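# Move carton-filled bin from low rack to top shelf

## Task

Take the bin holding three small cartons off the low rack and set it on the shelving unit's highest shelf so that its entire bottom rests on that shelf, with all three cartons upright inside it. Then release it and back the robot away. The robot must not topple or be left leaning, and the result only counts if it holds without the robot's support.

## Robot and tools

ROBOT. A LinearBot: an omnidirectional base with a column about 1.75 m high. A carriage rides the column (lift_m, 0 to 1 m) and carries two identical six-joint arms, left and right, each ending in a two-finger gripper. The arm bases sit about 0.57 m + lift_m above the floor, and carriage parts hang roughly 0.15 m below them. A hand reaches about 0.78 m from its shoulder but only about 0.38 m downward. The hand is about 0.16 m long and 0.1 m wide, or 0.14 m when open. Parked joints 1-6 are 0, 0.05, 0.05, 1.45, 0, 0, and with both arms parked the robot is roughly 0.95 m wide and 0.7 m long. Cameras: carriage_camera is fixed, facing forward and tilted about 20 degrees down; left_wrist_camera and right_wrist_camera look out past the fingertips.

FRAMES. The base frame has its origin on the floor below the base centre, with x forward, y left and z up. The left_hand and right_hand readings are the point between the finger pads, given in this frame. quat_wxyz gives hand orientation: the hand z axis runs along the fingers and the fingers open along hand y. A hand pointing straight up with joints 1, 5 and 6 at 0 reads (1,0,0,0). Odometry is the base frame as it was at scene start. It counts wheel turns, so slipping shows up as travel. Heading is left-positive, between -3.142 and 3.142.

execute_actions(actions, cameras). actions is a list holding one action or none. An empty list only returns the state and images. An action may contain "base", "joints" or both, and these start at the same moment.
- "base" is a relative move from where the base last measured itself, with exactly one key. translate_m is metres, forward positive, -2 to 2. strafe_m is metres, left positive, -2 to 2. rotate_rad is radians, counter-clockwise positive, -6.3 to 6.3.
- "joints" is a single dict covering both arms, keyed by joint name. Every value is an absolute target, not an offset. lift_m: 0 to 1 m. joint1_rad: -2.617 to 3.054, yaw about vertical, 0 forward, positive left. joint2_rad: 0 to 3.141, shoulder; 0 is upper arm level pointing back, 1.57 upright, 3.14 level pointing forward. joint3_rad: 0 to 3.141, elbow; 0 folded, 3.14 straight. joint4_rad: -1.57 to 1.57, wrist pitch; positive lifts the fingertips. joint5_rad: -1.57 to 1.57, wrist yaw; positive swings the fingertips to the RIGHT. joint6_rad: -2.094 to 2.094, roll about the finger axis; positive is clockwise seen from the forearm. gripper_m: 0 to 0.093 m pad gap. Each arm joint uses a left_ or right_ prefix, e.g. left_joint3_rad or right_gripper_m.
Any joint or base left out of an action may keep driving toward its previous target. A call with an unknown key or an out-of-range value is rejected whole. cameras takes carriage_camera, left_wrist_camera, right_wrist_camera or "all"; null means all and [] means none.

wait(seconds 0-10) sends no command and returns state and images. zoom_image(camera, region [x0,y0,x1,y1]) enlarges part of that camera's latest full image, which is 896x504, with a maximum region of 504x504 px. read_manual only returns licence texts. finished_scene(scene) closes the current scene and cannot be undone, so call it only once the bin is placed, released and stable.

RESULTS. base_status and joint_status report how each motion ended. "done" for the base only means the wheels turned as commanded. "off_target" means the part stopped short and may still be pushing; a gripper holding an object normally shows this. After "contact_stop" or "time_out", the part holds wherever it stopped. "joint command not followed" or "not_followed" means a self-collision check blocked an arm's targets, though a gripper target still runs. The blocked targets may be retried later, so send new, clear targets. To untangle, move the blocked arm clear first and the other arm in a later action. on_its_own lists anything not commanded; "held at" is a held target, not the actual position. motor_effort is percent of maximum, with the peak in brackets; it is noisy and biased. If lift effort keeps dropping while the lift lowers, a hand or its load is resting on something. drive_wheels at rest that reads higher than after a free move means the base is still pushing on something. Joint torques and motor temperatures are listed per arm in joint order. "ARM HIT" means a hard self-collision. If a stop ends a call, any later motion calls in that same reply are skipped.

CAUTIONS. The wheels are weak and stop on light contact. After a blocked drive, back off about 0.2 m (or turn back), and do it a second time if needed. The arms have no contact stop: a blocked arm keeps pressing and snaps to its target once freed. Hand readings drift at long reach, and a level hand droops 10-17 cm under 1 kg. Never let the two arms collide or press on each other. The robot tips most easily with the carriage high, arms stretched out, a heavy load, pulling, or a sudden stop. About 1.5 kg per hand with both arms extended forward can topple it, and only the images reveal a lean. Avoid backing the column into a table edge. Extended arms heat quickly: MOTOR HOT appears at 75 °C, the arm pauses at 90 °C, and at 100 °C it goes limp and drops. Carry the bin level and close to the body, keep the cartons upright, lower gently, then open the grippers and withdraw. Loose objects may occasionally be nudged by outside pushes. Images come from calibrated cameras whose numbers are only approximate.

Each tool is called after ">>>" by a JSON object that holds its "fn" and its "kwargs".

## Session

I'll start by looking at the current state and images.

>>> {"fn": "execute_actions", "kwargs": {"actions": []}}

Scene clock: 0.00 s.
Joint torques (N m, as the arm reports them, + toward a larger angle): no reading
Motor temperatures (°C, as the motors report them): left_arm=[29 26 25 27 29 27] | right_arm=[26 28 26 29 28 28]
base_odometry: x=+0.000 y=+0.000 heading=+0.000 (m, m, rad; odometry frame)
base_status: not commanded
joint_positions: lift_m=+0.299 left_joint1_rad=+0.006 left_joint2_rad=+0.026 left_joint3_rad=+0.050 left_joint4_rad=+1.485 left_joint5_rad=+0.000 left_joint6_rad=-0.036 left_gripper_m=+0.095 right_joint1_rad=-0.031 right_joint2_rad=+0.027 right_joint3_rad=+0.027 right_joint4_rad=+1.467 right_joint5_rad=-0.021 right_joint6_rad=+0.024 right_gripper_m=+0.095
joint_status: not commanded
motor_effort: lift_m=+32 drive_wheels=+3 (%)
left_hand: x=+0.2778 y=+0.3353 z=+1.3261 quat_wxyz=(+0.999, +0.000, +0.031, -0.015) (m; base frame)
right_hand: x=+0.2899 y=-0.3324 z=+1.3195 quat_wxyz=(+0.999, -0.009, +0.052, -0.003) (m; base frame)
pictures: carriage_camera, left_wrist_camera, right_wrist_camera
Images, in order (width x height): carriage_camera 896x504, left_wrist_camera 896x504, right_wrist_camera 896x504.

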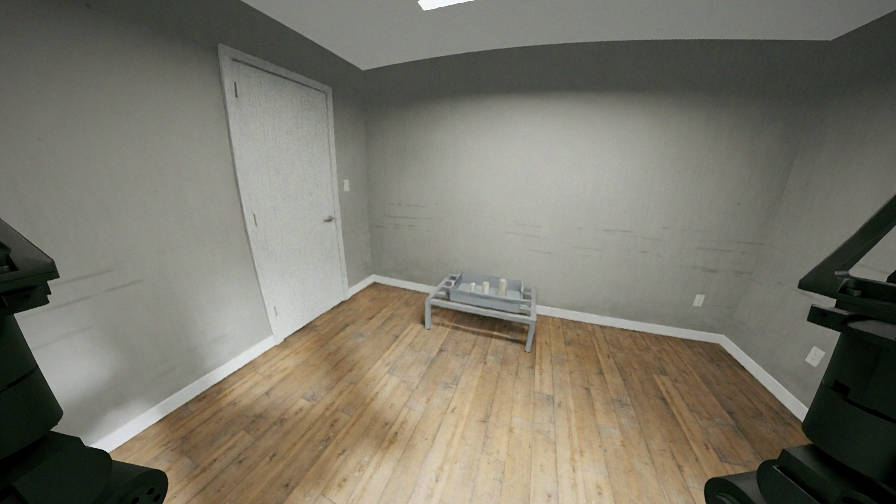

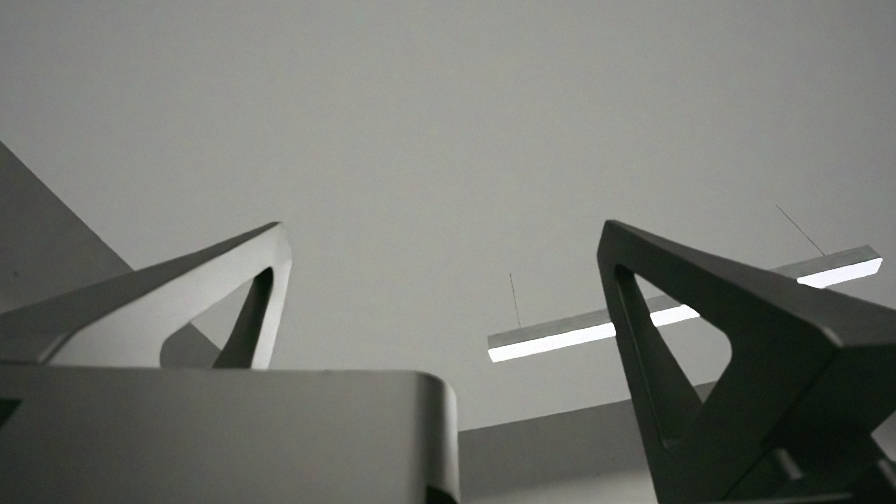

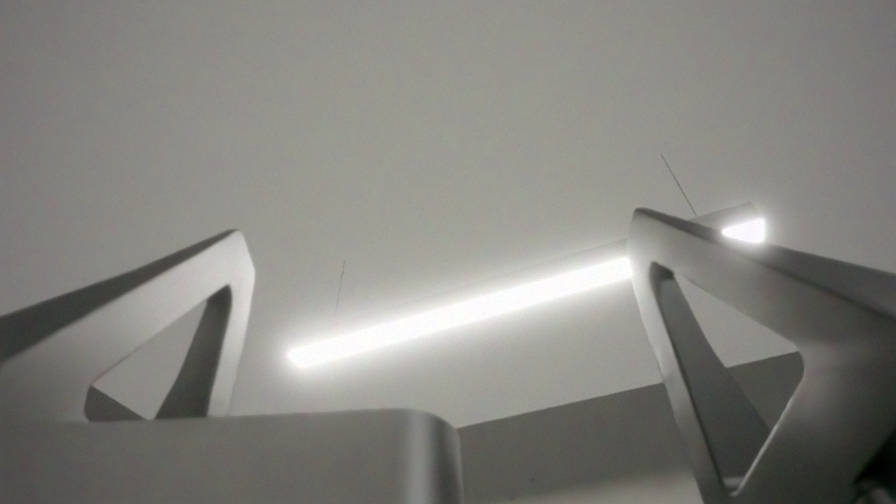

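>>> {"fn": "zoom_image", "kwargs": {"camera": "carriage_camera", "region": [410, 255, 550, 360]}}

Region (410, 255, 550, 360) of carriage_camera's 896x504 image, scaled by 3.600, with more detail than that image has; it fills the top 378 rows of this view, and the rest is white.

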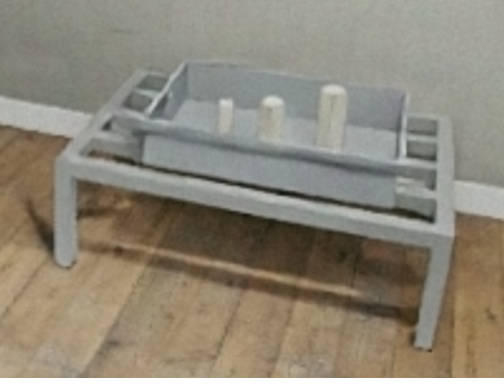

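>>> {"fn": "execute_actions", "kwargs": {"actions": [{"base": {"rotate_rad": -2.6}}], "cameras": ["carriage_camera"]}}

Scene clock: 24.77 s.
Joint torques (N m, as the arm reports them, + toward a larger angle): left_arm=[-0.31  3.91  6.65 -0.28  0.08  0.11] | right_arm=[ 0.39  4.19  5.79  0.04 -0.05  0.09]
Motor temperatures (°C, as the motors report them): left_arm=[29 27 27 27 29 27] | right_arm=[26 28 28 29 28 28]
base_odometry: x=+0.000 y=+0.000 heading=-2.598 (m, m, rad; odometry frame)
base_status: done
joint_positions: lift_m=+0.299 left_joint1_rad=+0.006 left_joint2_rad=+0.026 left_joint3_rad=+0.050 left_joint4_rad=+1.482 left_joint5_rad=+0.000 left_joint6_rad=-0.036 left_gripper_m=+0.095 right_joint1_rad=-0.031 right_joint2_rad=+0.027 right_joint3_rad=+0.027 right_joint4_rad=+1.463 right_joint5_rad=-0.021 right_joint6_rad=+0.024 right_gripper_m=+0.095
joint_status: not commanded
motor_effort: lift_m=+32(32) drive_wheels=+13(32) (%)
left_hand: x=+0.2784 y=+0.3353 z=+1.3261 quat_wxyz=(+0.999, +0.000, +0.032, -0.015) (m; base frame)
right_hand: x=+0.2908 y=-0.3324 z=+1.3194 quat_wxyz=(+0.998, -0.009, +0.054, -0.003) (m; base frame)
pictures: carriage_camera
Images, in order (width x height): carriage_camera 896x504.

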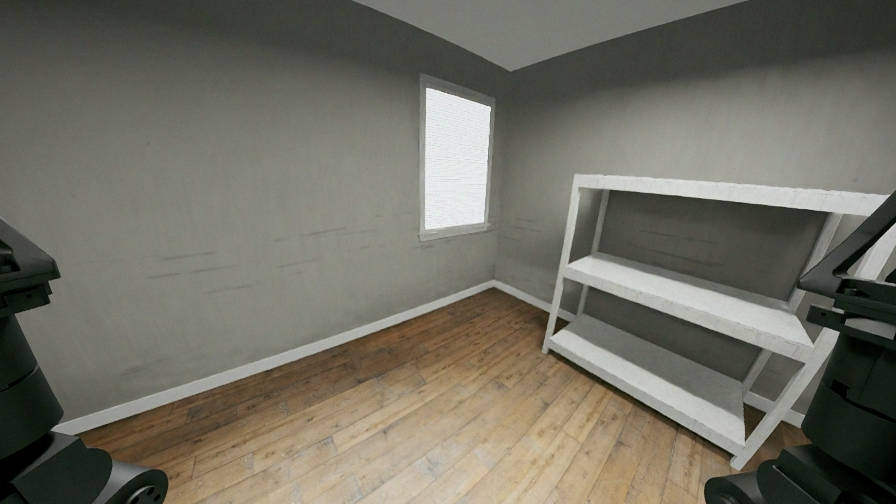

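>>> {"fn": "execute_actions", "kwargs": {"actions": [{"base": {"rotate_rad": -0.92}, "joints": {"lift_m": 0.7}}], "cameras": ["carriage_camera"]}}

Scene clock: 29.60 s.
Joint torques (N m, as the arm reports them, + toward a larger angle): left_arm=[-0.17  3.79  6.52 -0.25  0.08  0.08] | right_arm=[ 0.33  4.24  5.83  0.06 -0.02  0.11]
Motor temperatures (°C, as the motors report them): left_arm=[29 27 27 27 29 27] | right_arm=[26 29 28 29 28 28]
base_odometry: x=+0.000 y=+0.000 heading=+2.766 (m, m, rad; odometry frame)
base_status: done
joint_positions: lift_m=+0.700 left_joint1_rad=+0.006 left_joint2_rad=+0.026 left_joint3_rad=+0.050 left_joint4_rad=+1.483 left_joint5_rad=+0.000 left_joint6_rad=-0.036 left_gripper_m=+0.095 right_joint1_rad=-0.031 right_joint2_rad=+0.027 right_joint3_rad=+0.027 right_joint4_rad=+1.464 right_joint5_rad=-0.021 right_joint6_rad=+0.024 right_gripper_m=+0.095
joint_status: all done
motor_effort: lift_m=+32(39) drive_wheels=+14(33) (%)
left_hand: x=+0.2782 y=+0.3353 z=+1.7267 quat_wxyz=(+0.999, +0.000, +0.032, -0.015) (m; base frame)
right_hand: x=+0.2907 y=-0.3324 z=+1.7200 quat_wxyz=(+0.998, -0.009, +0.054, -0.003) (m; base frame)
pictures: carriage_camera
camera_calibration (this result's frames):
carriage_camera: T_world_to_cam=[[-0.0347978, -0.999089, 0.0247208, -0.0367189], [-0.31274, -0.0126075, -0.949755, 1.68884], [0.949201, -0.0407805, -0.312016, 0.342567], [0, 0, 0, 1]] pos_world=[0.201724, -0.00142325, 1.71178]
Images, in order (width x height): carriage_camera 896x504.

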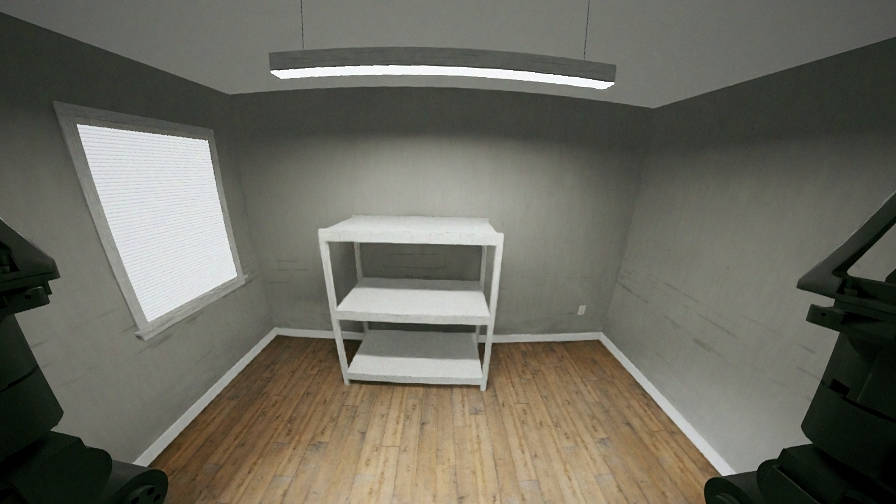

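>>> {"fn": "zoom_image", "kwargs": {"camera": "carriage_camera", "region": [305, 200, 515, 400]}}

>>> {"fn": "zoom_image", "kwargs": {"camera": "carriage_camera", "region": [310, 205, 410, 255]}}

>>> {"fn": "zoom_image", "kwargs": {"camera": "carriage_camera", "region": [430, 205, 530, 255]}}

Region (305, 200, 515, 400) of carriage_camera's 896x504 image, scaled by 2.400, with more detail than that image has; it fills the top 480 rows of this view, and the rest is white.

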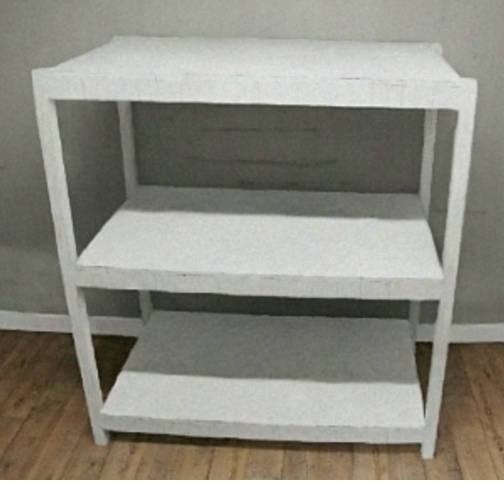

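Region (310, 205, 410, 255) of carriage_camera's 896x504 image, scaled by 5.040, with more detail than that image has.

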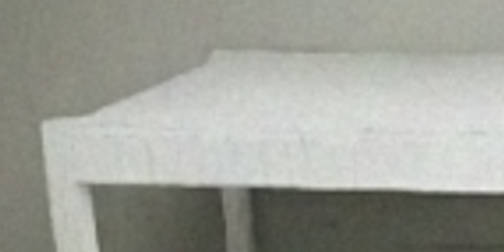

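Region (430, 205, 530, 255) of carriage_camera's 896x504 image, scaled by 5.040, with more detail than that image has.

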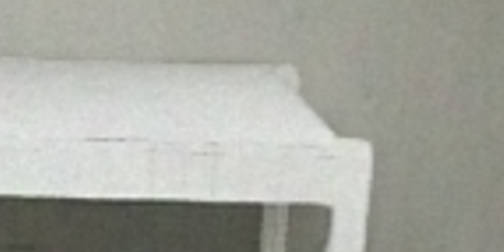

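>>> {"fn": "execute_actions", "kwargs": {"actions": [{"base": {"rotate_rad": -2.85}, "joints": {"lift_m": 0.3}}], "cameras": ["carriage_camera"]}}

Scene clock: 112.13 s.
Joint torques (N m, as the arm reports them, + toward a larger angle): left_arm=[-0.15  3.75  6.95 -0.22  0.08  0.08] | right_arm=[ 0.38  4.18  5.82  0.05 -0.01  0.08]
Motor temperatures (°C, as the motors report them): left_arm=[29 28 30 27 29 27] | right_arm=[26 29 30 29 28 28]
base_odometry: x=+0.000 y=+0.000 heading=-0.082 (m, m, rad; odometry frame)
base_status: done
joint_positions: lift_m=+0.300 left_joint1_rad=+0.006 left_joint2_rad=+0.026 left_joint3_rad=+0.050 left_joint4_rad=+1.481 left_joint5_rad=+0.000 left_joint6_rad=-0.036 left_gripper_m=+0.095 right_joint1_rad=-0.031 right_joint2_rad=+0.027 right_joint3_rad=+0.027 right_joint4_rad=+1.461 right_joint5_rad=-0.021 right_joint6_rad=+0.024 right_gripper_m=+0.095
joint_status: all done
motor_effort: lift_m=+32(31) drive_wheels=+13(33) (%)
left_hand: x=+0.2788 y=+0.3353 z=+1.3268 quat_wxyz=(+0.999, +0.000, +0.033, -0.015) (m; base frame)
right_hand: x=+0.2913 y=-0.3325 z=+1.3200 quat_wxyz=(+0.998, -0.009, +0.055, -0.003) (m; base frame)
pictures: carriage_camera
camera_calibration (this result's frames):
carriage_camera: T_world_to_cam=[[-0.0347978, -0.999089, 0.0247208, -0.0268321], [-0.31274, -0.0126075, -0.949755, 1.30899], [0.949201, -0.0407805, -0.312016, 0.21778], [0, 0, 0, 1]] pos_world=[0.201724, -0.00142325, 1.31184]
Images, in order (width x height): carriage_camera 896x504.

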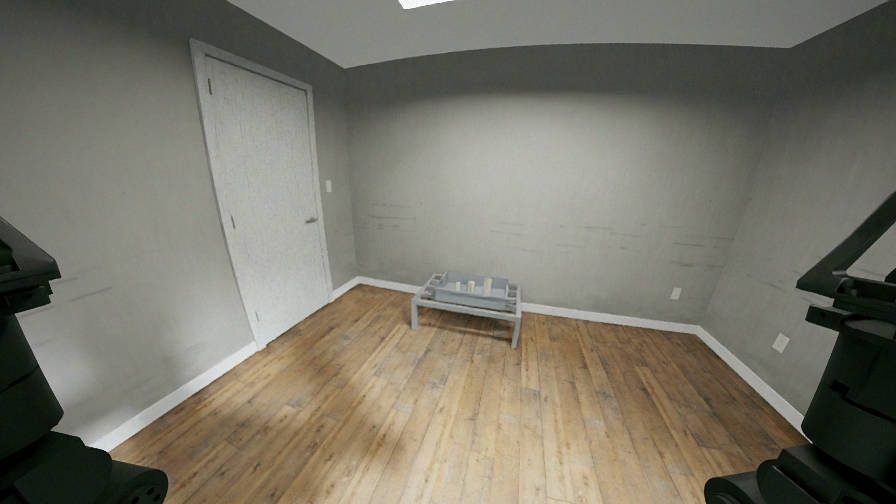

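>>> {"fn": "execute_actions", "kwargs": {"actions": [{"base": {"translate_m": 1.15}}], "cameras": []}}

>>> {"fn": "execute_actions", "kwargs": {"actions": [{"base": {"rotate_rad": -0.315}, "joints": {"lift_m": 0.15}}], "cameras": ["carriage_camera"]}}

Scene clock: 123.57 s.
Joint torques (N m, as the arm reports them, + toward a larger angle): left_arm=[-0.3   3.78  6.78 -0.21  0.05  0.1 ] | right_arm=[ 0.42  4.22  5.78  0.07 -0.03  0.08]
Motor temperatures (°C, as the motors report them): left_arm=[29 28 30 27 29 27] | right_arm=[26 29 31 29 28 28]
base_odometry: x=+1.146 y=-0.096 heading=-0.083 (m, m, rad; odometry frame)
base_status: done
joint_positions: lift_m=+0.300 left_joint1_rad=+0.006 left_joint2_rad=+0.026 left_joint3_rad=+0.050 left_joint4_rad=+1.484 left_joint5_rad=+0.000 left_joint6_rad=-0.036 left_gripper_m=+0.095 right_joint1_rad=-0.031 right_joint2_rad=+0.027 right_joint3_rad=+0.027 right_joint4_rad=+1.465 right_joint5_rad=-0.021 right_joint6_rad=+0.024 right_gripper_m=+0.095
joint_status: not commanded
motor_effort: lift_m=+31(31) drive_wheels=-7(36) (%)
left_hand: x=+0.2780 y=+0.3353 z=+1.3268 quat_wxyz=(+0.999, +0.000, +0.031, -0.015) (m; base frame)
right_hand: x=+0.2904 y=-0.3324 z=+1.3201 quat_wxyz=(+0.999, -0.009, +0.054, -0.003) (m; base frame)
pictures: none
No camera images: the call's "cameras" was empty. Leave "cameras" out to get every camera's image.

Scene clock: 125.10 s.
Joint torques (N m, as the arm reports them, + toward a larger angle): left_arm=[-0.24  3.97  6.58 -0.27  0.11  0.07] | right_arm=[ 0.41  4.22  5.91  0.04 -0.04  0.08]
Motor temperatures (°C, as the motors report them): left_arm=[29 28 30 27 29 27] | right_arm=[26 29 31 29 28 28]
base_odometry: x=+1.146 y=-0.096 heading=-0.398 (m, m, rad; odometry frame)
base_status: done
joint_positions: lift_m=+0.150 left_joint1_rad=+0.006 left_joint2_rad=+0.026 left_joint3_rad=+0.050 left_joint4_rad=+1.485 left_joint5_rad=+0.000 left_joint6_rad=-0.036 left_gripper_m=+0.095 right_joint1_rad=-0.031 right_joint2_rad=+0.027 right_joint3_rad=+0.027 right_joint4_rad=+1.465 right_joint5_rad=-0.021 right_joint6_rad=+0.024 right_gripper_m=+0.095
joint_status: all done
motor_effort: lift_m=+31(30) drive_wheels=+11(19) (%)
left_hand: x=+0.2778 y=+0.3353 z=+1.1768 quat_wxyz=(+0.999, +0.000, +0.031, -0.015) (m; base frame)
right_hand: x=+0.2904 y=-0.3324 z=+1.1701 quat_wxyz=(+0.999, -0.009, +0.054, -0.003) (m; base frame)
pictures: carriage_camera
camera_calibration (this result's frames):
carriage_camera: T_world_to_cam=[[-0.0347978, -0.999089, 0.0247208, -0.023124], [-0.31274, -0.0126075, -0.949755, 1.16653], [0.949201, -0.0407805, -0.312016, 0.170978], [0, 0, 0, 1]] pos_world=[0.201724, -0.00142325, 1.16184]
Images, in order (width x height): carriage_camera 896x504.

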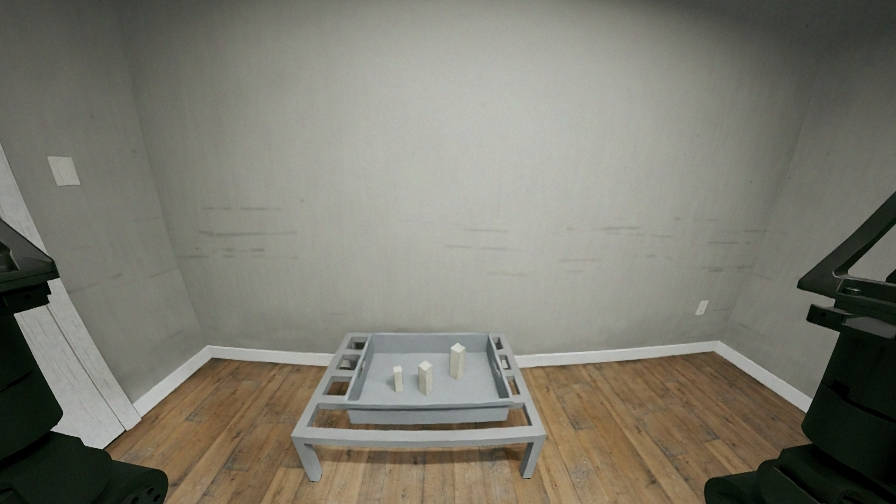

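>>> {"fn": "zoom_image", "kwargs": {"camera": "carriage_camera", "region": [285, 325, 425, 490]}}

>>> {"fn": "zoom_image", "kwargs": {"camera": "carriage_camera", "region": [420, 325, 560, 490]}}

Region (285, 325, 425, 490) of carriage_camera's 896x504 image, scaled by 3.055, with more detail than that image has; it fills the left 428 columns of this view, and the rest is white.

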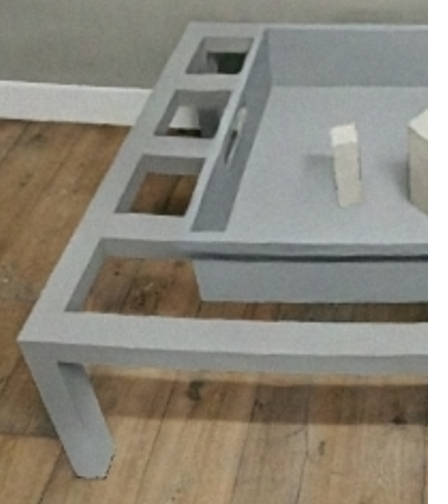

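Region (420, 325, 560, 490) of carriage_camera's 896x504 image, scaled by 3.055, with more detail than that image has; it fills the left 428 columns of this view, and the rest is white.

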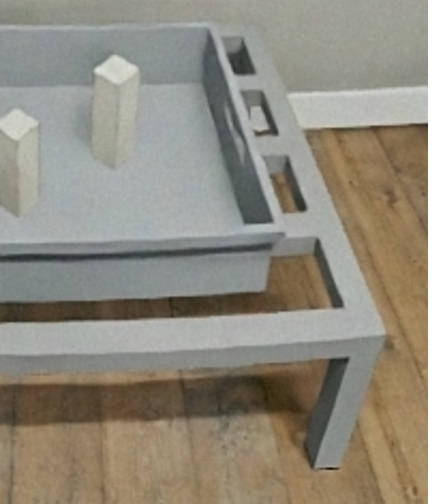

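>>> {"fn": "execute_actions", "kwargs": {"actions": [{"base": {"strafe_m": 0.022}, "joints": {"left_joint1_rad": -0.117, "left_joint2_rad": 2.57, "left_joint3_rad": 1.289, "left_joint4_rad": -0.289, "left_joint5_rad": 0, "left_joint6_rad": -0.117, "left_gripper_m": 0.07, "right_joint1_rad": 0.117, "right_joint2_rad": 2.57, "right_joint3_rad": 1.289, "right_joint4_rad": -0.289, "right_joint5_rad": 0, "right_joint6_rad": 0.117, "right_gripper_m": 0.07}}]}}

Scene clock: 186.23 s.
Joint torques (N m, as the arm reports them, + toward a larger angle): left_arm=[-0.91 -9.67  4.4   0.47  0.06  0.12] | right_arm=[  0.95 -12.94   3.87   0.45   0.     0.15]
Motor temperatures (°C, as the motors report them): left_arm=[29 29 31 27 29 27] | right_arm=[26 30 31 30 28 28]
base_odometry: x=+1.155 y=-0.076 heading=-0.399 (m, m, rad; odometry frame)
base_status: done
joint_positions: lift_m=+0.150 left_joint1_rad=-0.110 left_joint2_rad=+2.559 left_joint3_rad=+1.284 left_joint4_rad=-0.288 left_joint5_rad=+0.000 left_joint6_rad=-0.112 left_gripper_m=+0.070 right_joint1_rad=+0.111 right_joint2_rad=+2.569 right_joint3_rad=+1.285 right_joint4_rad=-0.289 right_joint5_rad=-0.005 right_joint6_rad=+0.109 right_gripper_m=+0.070
joint_status: all done
motor_effort: lift_m=+31(31) drive_wheels=-3(14) (%)
left_hand: x=+0.6317 y=+0.2943 z=+0.5409 quat_wxyz=(+0.003, -0.001, +1.000, -0.001) (m; base frame)
right_hand: x=+0.6288 y=-0.2936 z=+0.5377 quat_wxyz=(-0.001, -0.001, +1.000, +0.002) (m; base frame)
pictures: carriage_camera, left_wrist_camera, right_wrist_camera
camera_calibration (this result's frames):
carriage_camera: T_world_to_cam=[[-0.0347978, -0.999089, 0.0247208, -0.023124], [-0.31274, -0.0126075, -0.949755, 1.16653], [0.949201, -0.0407805, -0.312016, 0.170978], [0, 0, 0, 1]] pos_world=[0.201724, -0.00142325, 1.16184]
left_wrist_camera: T_world_to_cam=[[0.000474832, -0.999813, 0.0193463, 0.28371], [-0.795138, 0.0113547, 0.606322, 0.168795], [-0.606429, -0.0156709, -0.794984, 0.944808], [0, 0, 0, 1]] pos_world=[0.707039, 0.296546, 0.643274]
right_wrist_camera: T_world_to_cam=[[-0.0393908, -0.999116, 0.0146594, -0.275691], [-0.804018, 0.040403, 0.593231, 0.199825], [-0.593299, 0.0115814, -0.804899, 0.928641], [0, 0, 0, 1]] pos_world=[0.700765, -0.294276, 0.632961]
Images, in order (width x height): carriage_camera 896x504, left_wrist_camera 896x504, right_wrist_camera 896x504.

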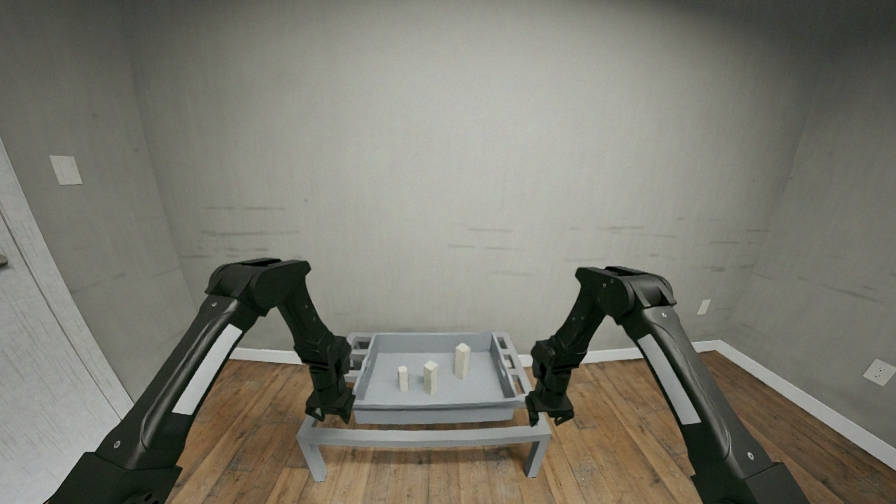

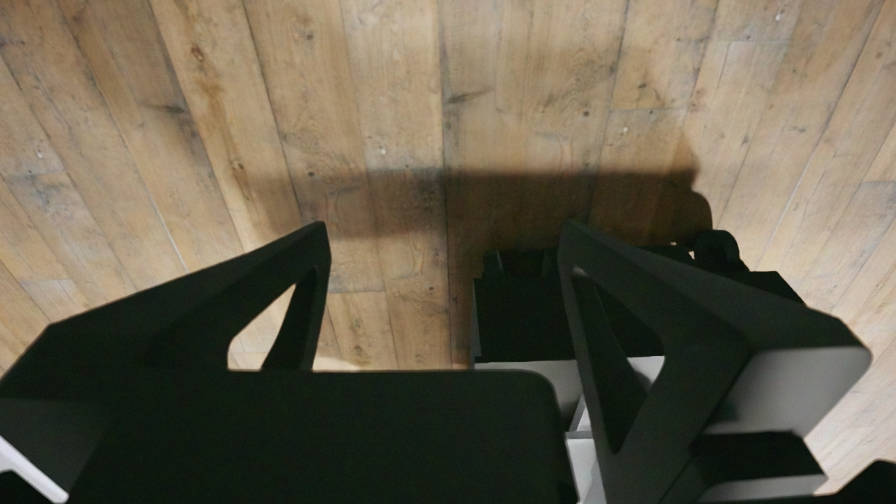

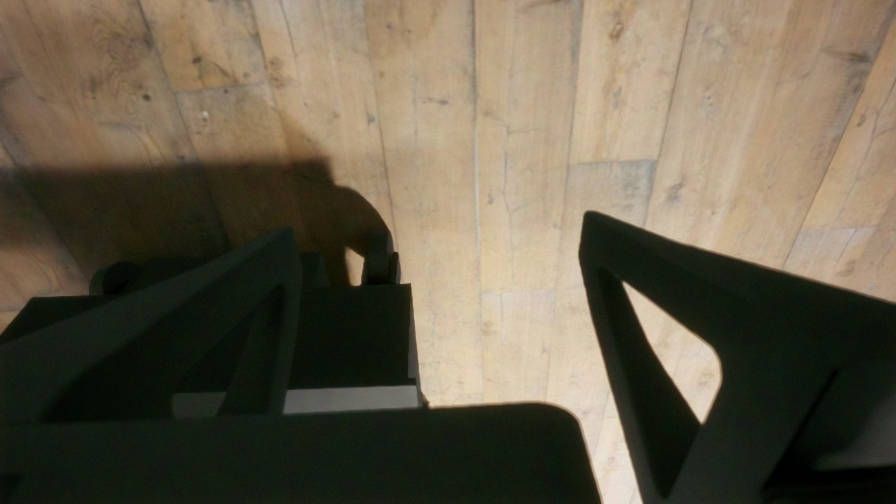

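>>> {"fn": "execute_actions", "kwargs": {"actions": [{"base": {"translate_m": 0.33}, "joints": {"lift_m": 0.10}}]}}

Scene clock: 192.13 s.
Joint torques (N m, as the arm reports them, + toward a larger angle): left_arm=[ -0.57 -10.25   4.34   0.47   0.07   0.05] | right_arm=[  0.8  -13.21   3.77   0.45   0.01   0.16]
Motor temperatures (°C, as the motors report them): left_arm=[29 31 31 27 29 27] | right_arm=[26 32 31 30 28 28]
base_odometry: x=+1.459 y=-0.204 heading=-0.399 (m, m, rad; odometry frame)
base_status: done
joint_positions: lift_m=+0.100 left_joint1_rad=-0.112 left_joint2_rad=+2.562 left_joint3_rad=+1.284 left_joint4_rad=-0.291 left_joint5_rad=+0.000 left_joint6_rad=-0.112 left_gripper_m=+0.070 right_joint1_rad=+0.112 right_joint2_rad=+2.571 right_joint3_rad=+1.285 right_joint4_rad=-0.290 right_joint5_rad=-0.005 right_joint6_rad=+0.109 right_gripper_m=+0.070
joint_status: all done
motor_effort: lift_m=+32(33) drive_wheels=-4(32) (%)
left_hand: x=+0.6301 y=+0.2939 z=+0.4901 quat_wxyz=(+0.001, +0.000, +1.000, +0.000) (m; base frame)
right_hand: x=+0.6278 y=-0.2933 z=+0.4871 quat_wxyz=(-0.003, -0.001, +1.000, +0.002) (m; base frame)
pictures: carriage_camera, left_wrist_camera, right_wrist_camera
camera_calibration (this result's frames):
carriage_camera: T_world_to_cam=[[-0.0347978, -0.999089, 0.0247208, -0.0218879], [-0.31274, -0.0126075, -0.949755, 1.11904], [0.949201, -0.0407805, -0.312016, 0.155376], [0, 0, 0, 1]] pos_world=[0.201724, -0.00142325, 1.11184]
left_wrist_camera: T_world_to_cam=[[-0.000949675, -0.999824, 0.0187556, 0.285487], [-0.79189, 0.0122052, 0.610541, 0.194024], [-0.610662, -0.0142725, -0.791762, 0.90416], [0, 0, 0, 1]] pos_world=[0.706053, 0.295973, 0.592066]
right_wrist_camera: T_world_to_cam=[[-0.0381964, -0.999155, 0.0151733, -0.275693], [-0.802035, 0.039711, 0.595955, 0.226266], [-0.596054, 0.0105938, -0.802874, 0.887701], [0, 0, 0, 1]] pos_world=[0.700061, -0.293849, 0.582051]
Images, in order (width x height): carriage_camera 896x504, left_wrist_camera 896x504, right_wrist_camera 896x504.

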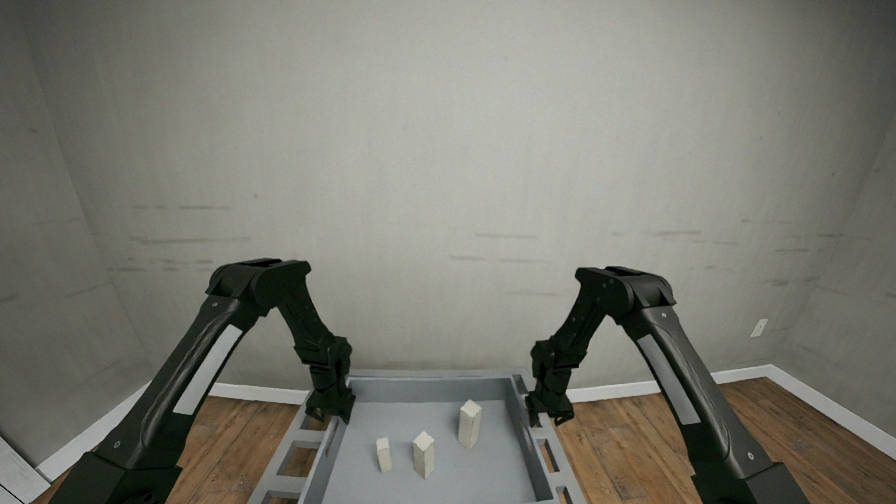

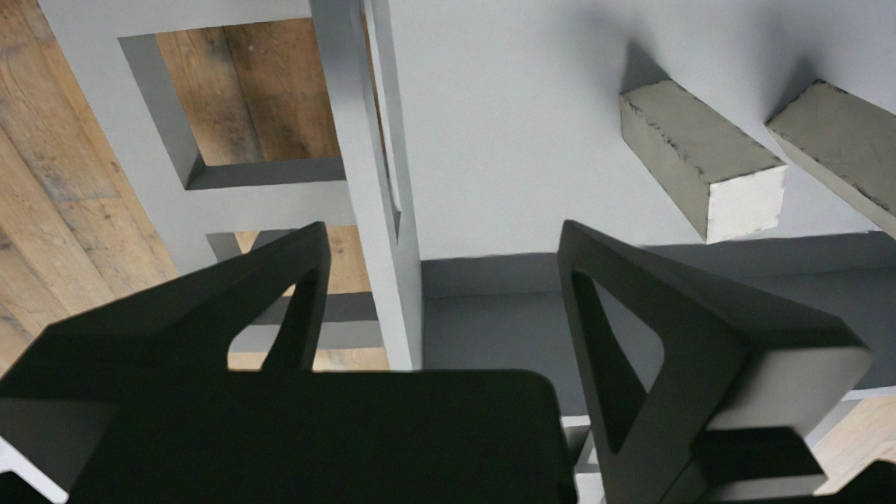

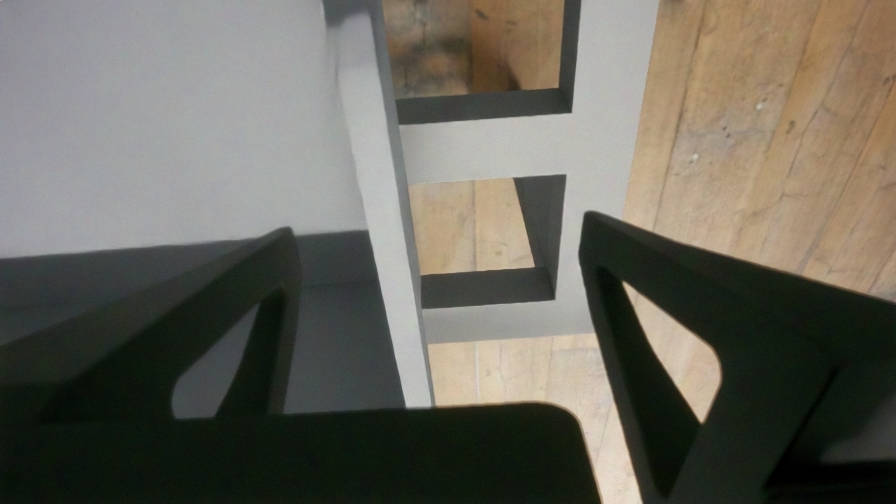

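>>> {"fn": "execute_actions", "kwargs": {"actions": [{"base": {"strafe_m": 0.026}, "joints": {"lift_m": 0.065, "left_joint1_rad": -0.085, "right_joint1_rad": 0.085}}]}}

Scene clock: 202.70 s.
Joint torques (N m, as the arm reports them, + toward a larger angle): left_arm=[ 0.01 -9.82  4.57  0.42  0.07  0.05] | right_arm=[  0.54 -13.12   3.83   0.48  -0.02   0.16]
Motor temperatures (°C, as the motors report them): left_arm=[29 34 30 27 29 27] | right_arm=[26 35 31 30 29 28]
base_odometry: x=+1.469 y=-0.181 heading=-0.399 (m, m, rad; odometry frame)
base_status: done
joint_positions: lift_m=+0.065 left_joint1_rad=-0.090 left_joint2_rad=+2.563 left_joint3_rad=+1.284 left_joint4_rad=-0.289 left_joint5_rad=+0.000 left_joint6_rad=-0.112 left_gripper_m=+0.070 right_joint1_rad=+0.083 right_joint2_rad=+2.571 right_joint3_rad=+1.285 right_joint4_rad=-0.289 right_joint5_rad=-0.005 right_joint6_rad=+0.109 right_gripper_m=+0.070
joint_status: all done
motor_effort: lift_m=+31(32) drive_wheels=+4(24) (%)
left_hand: x=+0.6311 y=+0.3019 z=+0.4547 quat_wxyz=(+0.001, -0.011, +1.000, +0.000) (m; base frame)
right_hand: x=+0.6293 y=-0.3039 z=+0.4521 quat_wxyz=(-0.002, +0.013, +1.000, +0.002) (m; base frame)
pictures: carriage_camera, left_wrist_camera, right_wrist_camera
camera_calibration (this result's frames):
carriage_camera: T_world_to_cam=[[-0.0347978, -0.999089, 0.0247208, -0.0210227], [-0.31274, -0.0126075, -0.949755, 1.0858], [0.949201, -0.0407805, -0.312016, 0.144456], [0, 0, 0, 1]] pos_world=[0.201724, -0.00142325, 1.07684]
left_wrist_camera: T_world_to_cam=[[0.0207677, -0.999606, 0.0188822, 0.280294], [-0.792664, -0.00495241, 0.609639, 0.222415], [-0.609305, -0.027628, -0.792455, 0.880353], [0, 0, 0, 1]] pos_world=[0.706883, 0.305607, 0.556755]
right_wrist_camera: T_world_to_cam=[[-0.0671715, -0.997625, 0.0152649, -0.267053], [-0.801697, 0.0630744, 0.594393, 0.256372], [-0.593944, 0.0276884, -0.80403, 0.865017], [0, 0, 0, 1]] pos_world=[0.701366, -0.30654, 0.54719]
Images, in order (width x height): carriage_camera 896x504, left_wrist_camera 896x504, right_wrist_camera 896x504.

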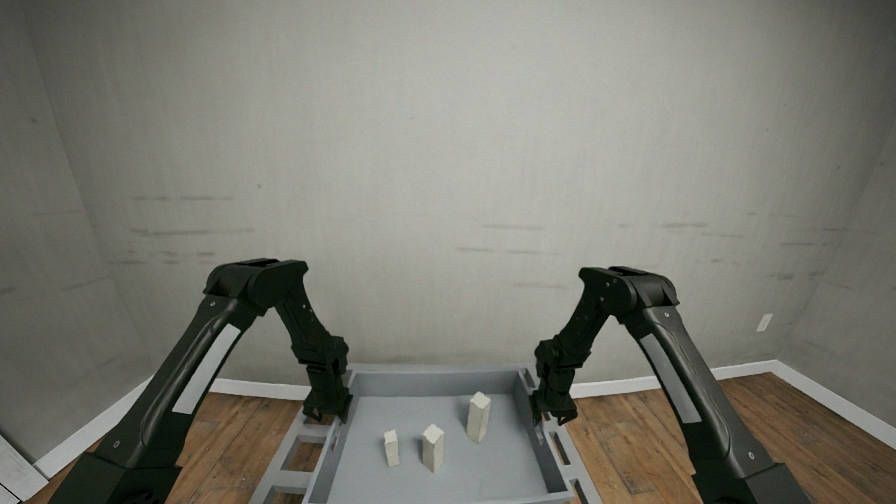

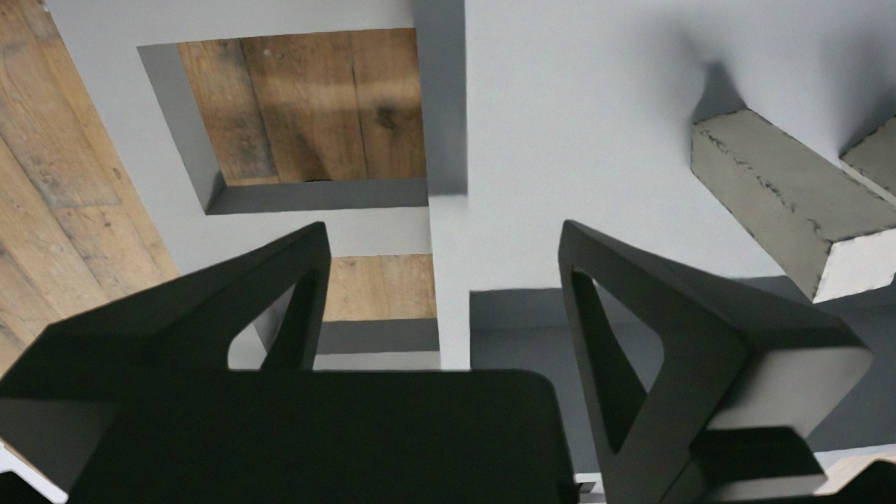

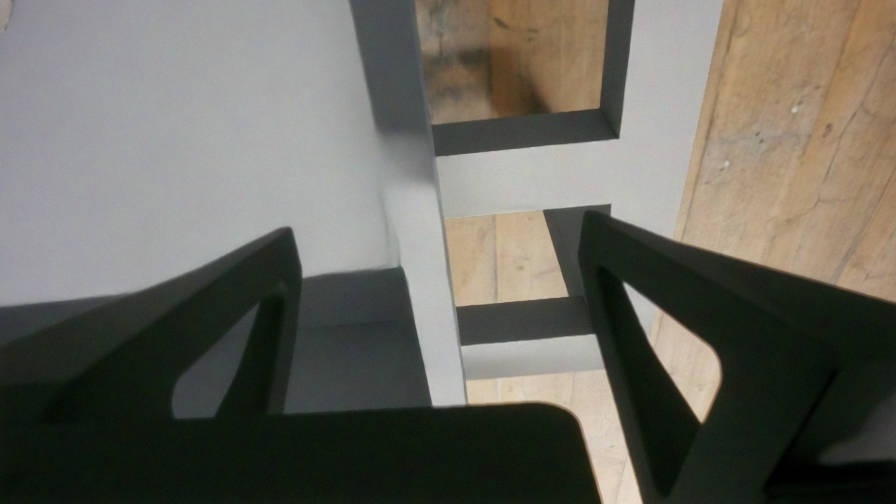

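>>> {"fn": "execute_actions", "kwargs": {"actions": [{"joints": {"lift_m": 0.015, "left_joint6_rad": -0.155, "right_joint1_rad": 0.106, "right_joint6_rad": 0.06}}]}}

Scene clock: 213.70 s.
Joint torques (N m, as the arm reports them, + toward a larger angle): left_arm=[  0.21 -10.05   4.27   0.51   0.14   0.12] | right_arm=[  0.63 -13.28   3.97   0.42  -0.01   0.03]
Motor temperatures (°C, as the motors report them): left_arm=[29 37 30 27 29 27] | right_arm=[26 37 30 30 29 28]
base_odometry: x=+1.469 y=-0.181 heading=-0.399 (m, m, rad; odometry frame)
base_status: not commanded
joint_positions: lift_m=+0.015 left_joint1_rad=-0.090 left_joint2_rad=+2.564 left_joint3_rad=+1.284 left_joint4_rad=-0.289 left_joint5_rad=+0.000 left_joint6_rad=-0.149 left_gripper_m=+0.070 right_joint1_rad=+0.103 right_joint2_rad=+2.571 right_joint3_rad=+1.285 right_joint4_rad=-0.289 right_joint5_rad=-0.005 right_joint6_rad=+0.066 right_gripper_m=+0.070
joint_status: all done
motor_effort: lift_m=+31(32) drive_wheels=+5(5) (%)
left_hand: x=+0.6306 y=+0.3020 z=+0.4042 quat_wxyz=(+0.001, -0.030, +1.000, +0.000) (m; base frame)
right_hand: x=+0.6285 y=-0.2965 z=+0.4020 quat_wxyz=(-0.002, -0.018, +1.000, +0.002) (m; base frame)
pictures: carriage_camera, left_wrist_camera, right_wrist_camera
camera_calibration (this result's frames):
carriage_camera: T_world_to_cam=[[-0.0347978, -0.999089, 0.0247208, -0.019787], [-0.31274, -0.0126075, -0.949755, 1.03833], [0.949201, -0.0407805, -0.312016, 0.12886], [0, 0, 0, 1]] pos_world=[0.201724, -0.00142325, 1.02685]
left_wrist_camera: T_world_to_cam=[[0.0581433, -0.998132, 0.0187618, 0.257334], [-0.790984, -0.0345942, 0.610858, 0.260227], [-0.609068, -0.0503575, -0.791518, 0.84636], [0, 0, 0, 1]] pos_world=[0.706364, 0.308477, 0.506119]
right_wrist_camera: T_world_to_cam=[[-0.00428396, -0.999877, 0.0151147, -0.299106], [-0.803963, 0.0124321, 0.594549, 0.271375], [-0.594664, -0.00960465, -0.803917, 0.813371], [0, 0, 0, 1]] pos_world=[0.700577, -0.29463, 0.497058]
Images, in order (width x height): carriage_camera 896x504, left_wrist_camera 896x504, right_wrist_camera 896x504.

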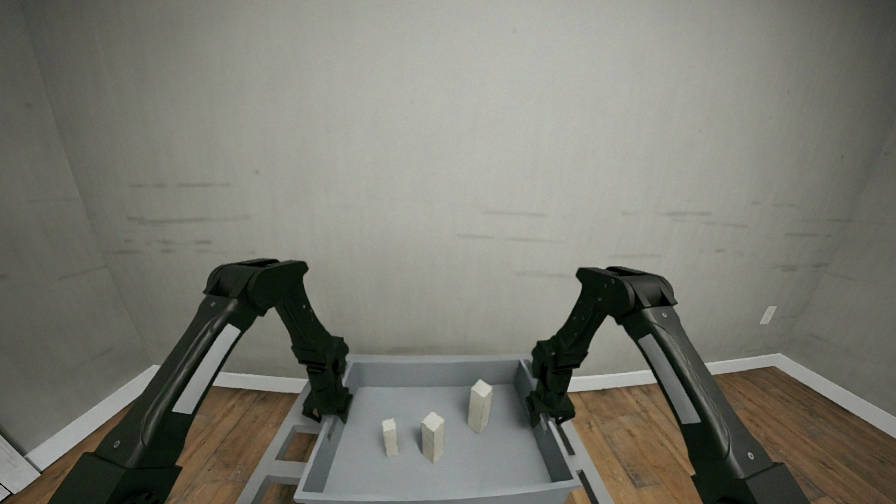

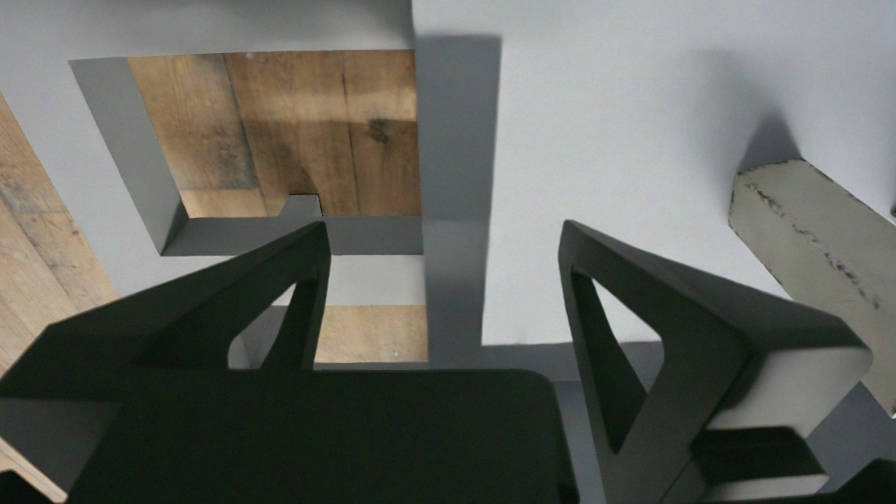

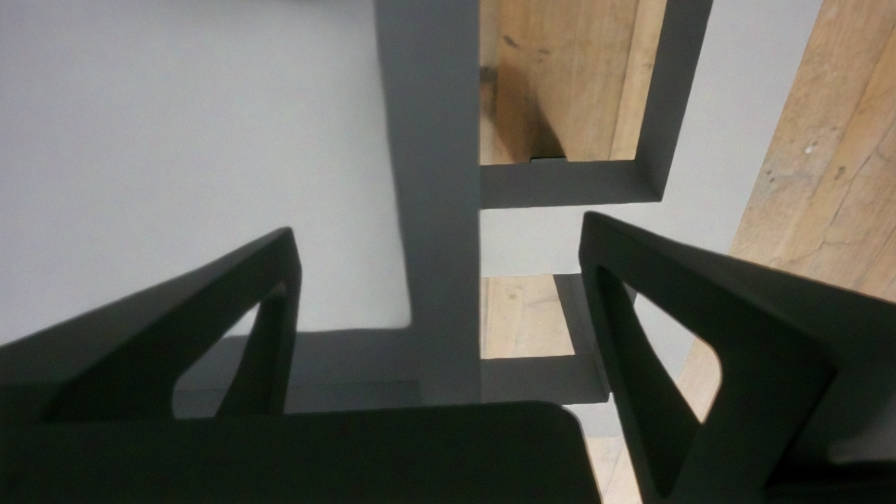

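>>> {"fn": "execute_actions", "kwargs": {"actions": [{"joints": {"lift_m": 0.006, "left_joint1_rad": -0.102, "left_gripper_m": 0.03, "right_gripper_m": 0.03}}], "cameras": ["left_wrist_camera", "right_wrist_camera"]}}

Scene clock: 221.20 s.
Joint torques (N m, as the arm reports them, + toward a larger angle): left_arm=[ -0.99 -10.24   4.16   0.48   0.09   0.06] | right_arm=[  0.65 -12.92   3.88   0.41  -0.02   0.01]
Motor temperatures (°C, as the motors report them): left_arm=[29 39 30 27 29 27] | right_arm=[26 39 30 30 29 28]
base_odometry: x=+1.469 y=-0.181 heading=-0.399 (m, m, rad; odometry frame)
base_status: not commanded
joint_positions: lift_m=+0.006 left_joint1_rad=-0.093 left_joint2_rad=+2.567 left_joint3_rad=+1.284 left_joint4_rad=-0.288 left_joint5_rad=+0.000 left_joint6_rad=-0.149 left_gripper_m=+0.030 right_joint1_rad=+0.103 right_joint2_rad=+2.571 right_joint3_rad=+1.285 right_joint4_rad=-0.288 right_joint5_rad=-0.005 right_joint6_rad=+0.066 right_gripper_m=+0.030
joint_status: all done
motor_effort: lift_m=+32(33) drive_wheels=+5(5) (%)
left_hand: x=+0.6299 y=+0.3010 z=+0.3943 quat_wxyz=(+0.000, -0.028, +1.000, +0.000) (m; base frame)
right_hand: x=+0.6288 y=-0.2965 z=+0.3930 quat_wxyz=(-0.002, -0.018, +1.000, +0.002) (m; base frame)
pictures: left_wrist_camera, right_wrist_camera
camera_calibration (this result's frames):
left_wrist_camera: T_world_to_cam=[[0.0555131, -0.998287, 0.01848, 0.258455], [-0.789912, -0.03259, 0.612353, 0.263775], [-0.610702, -0.0485912, -0.790368, 0.838112], [0, 0, 0, 1]] pos_world=[0.705849, 0.307334, 0.496117]
right_wrist_camera: T_world_to_cam=[[-0.0043011, -0.999878, 0.0149919, -0.298879], [-0.804639, 0.012362, 0.593635, 0.277695], [-0.593748, -0.00950977, -0.804595, 0.806096], [0, 0, 0, 1]] pos_world=[0.700777, -0.29461, 0.488211]
Images, in order (width x height): left_wrist_camera 896x504, right_wrist_camera 896x504.

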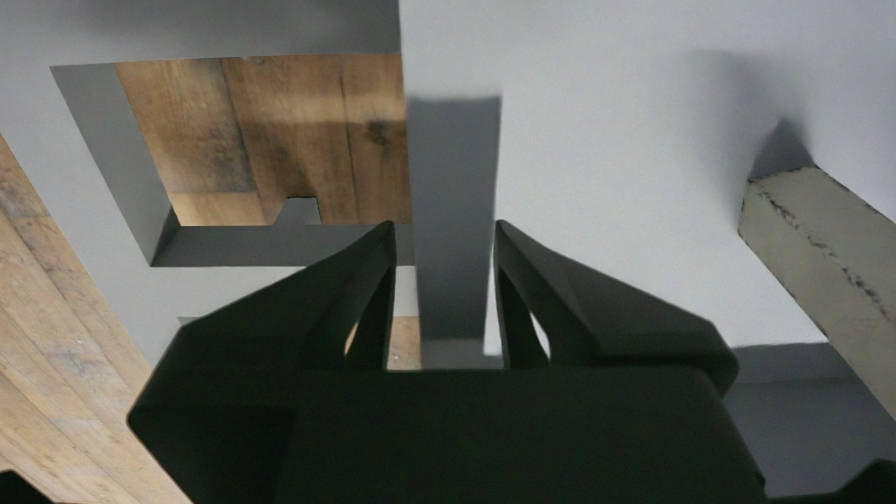

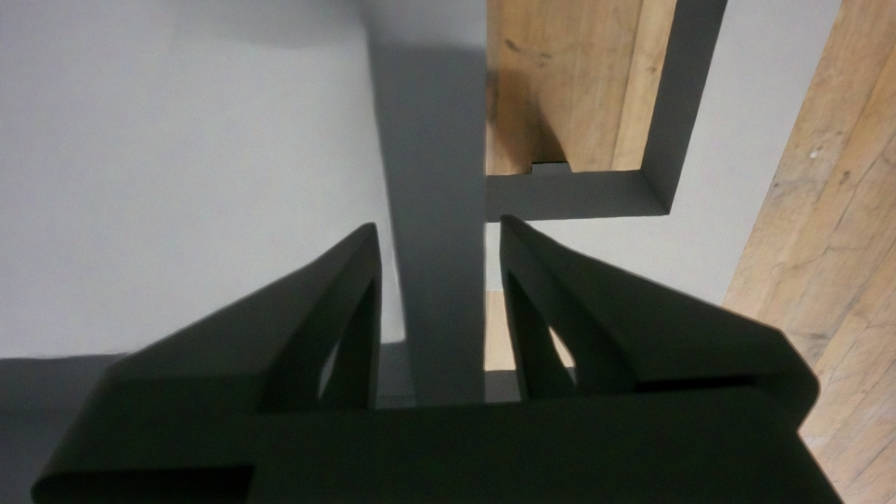

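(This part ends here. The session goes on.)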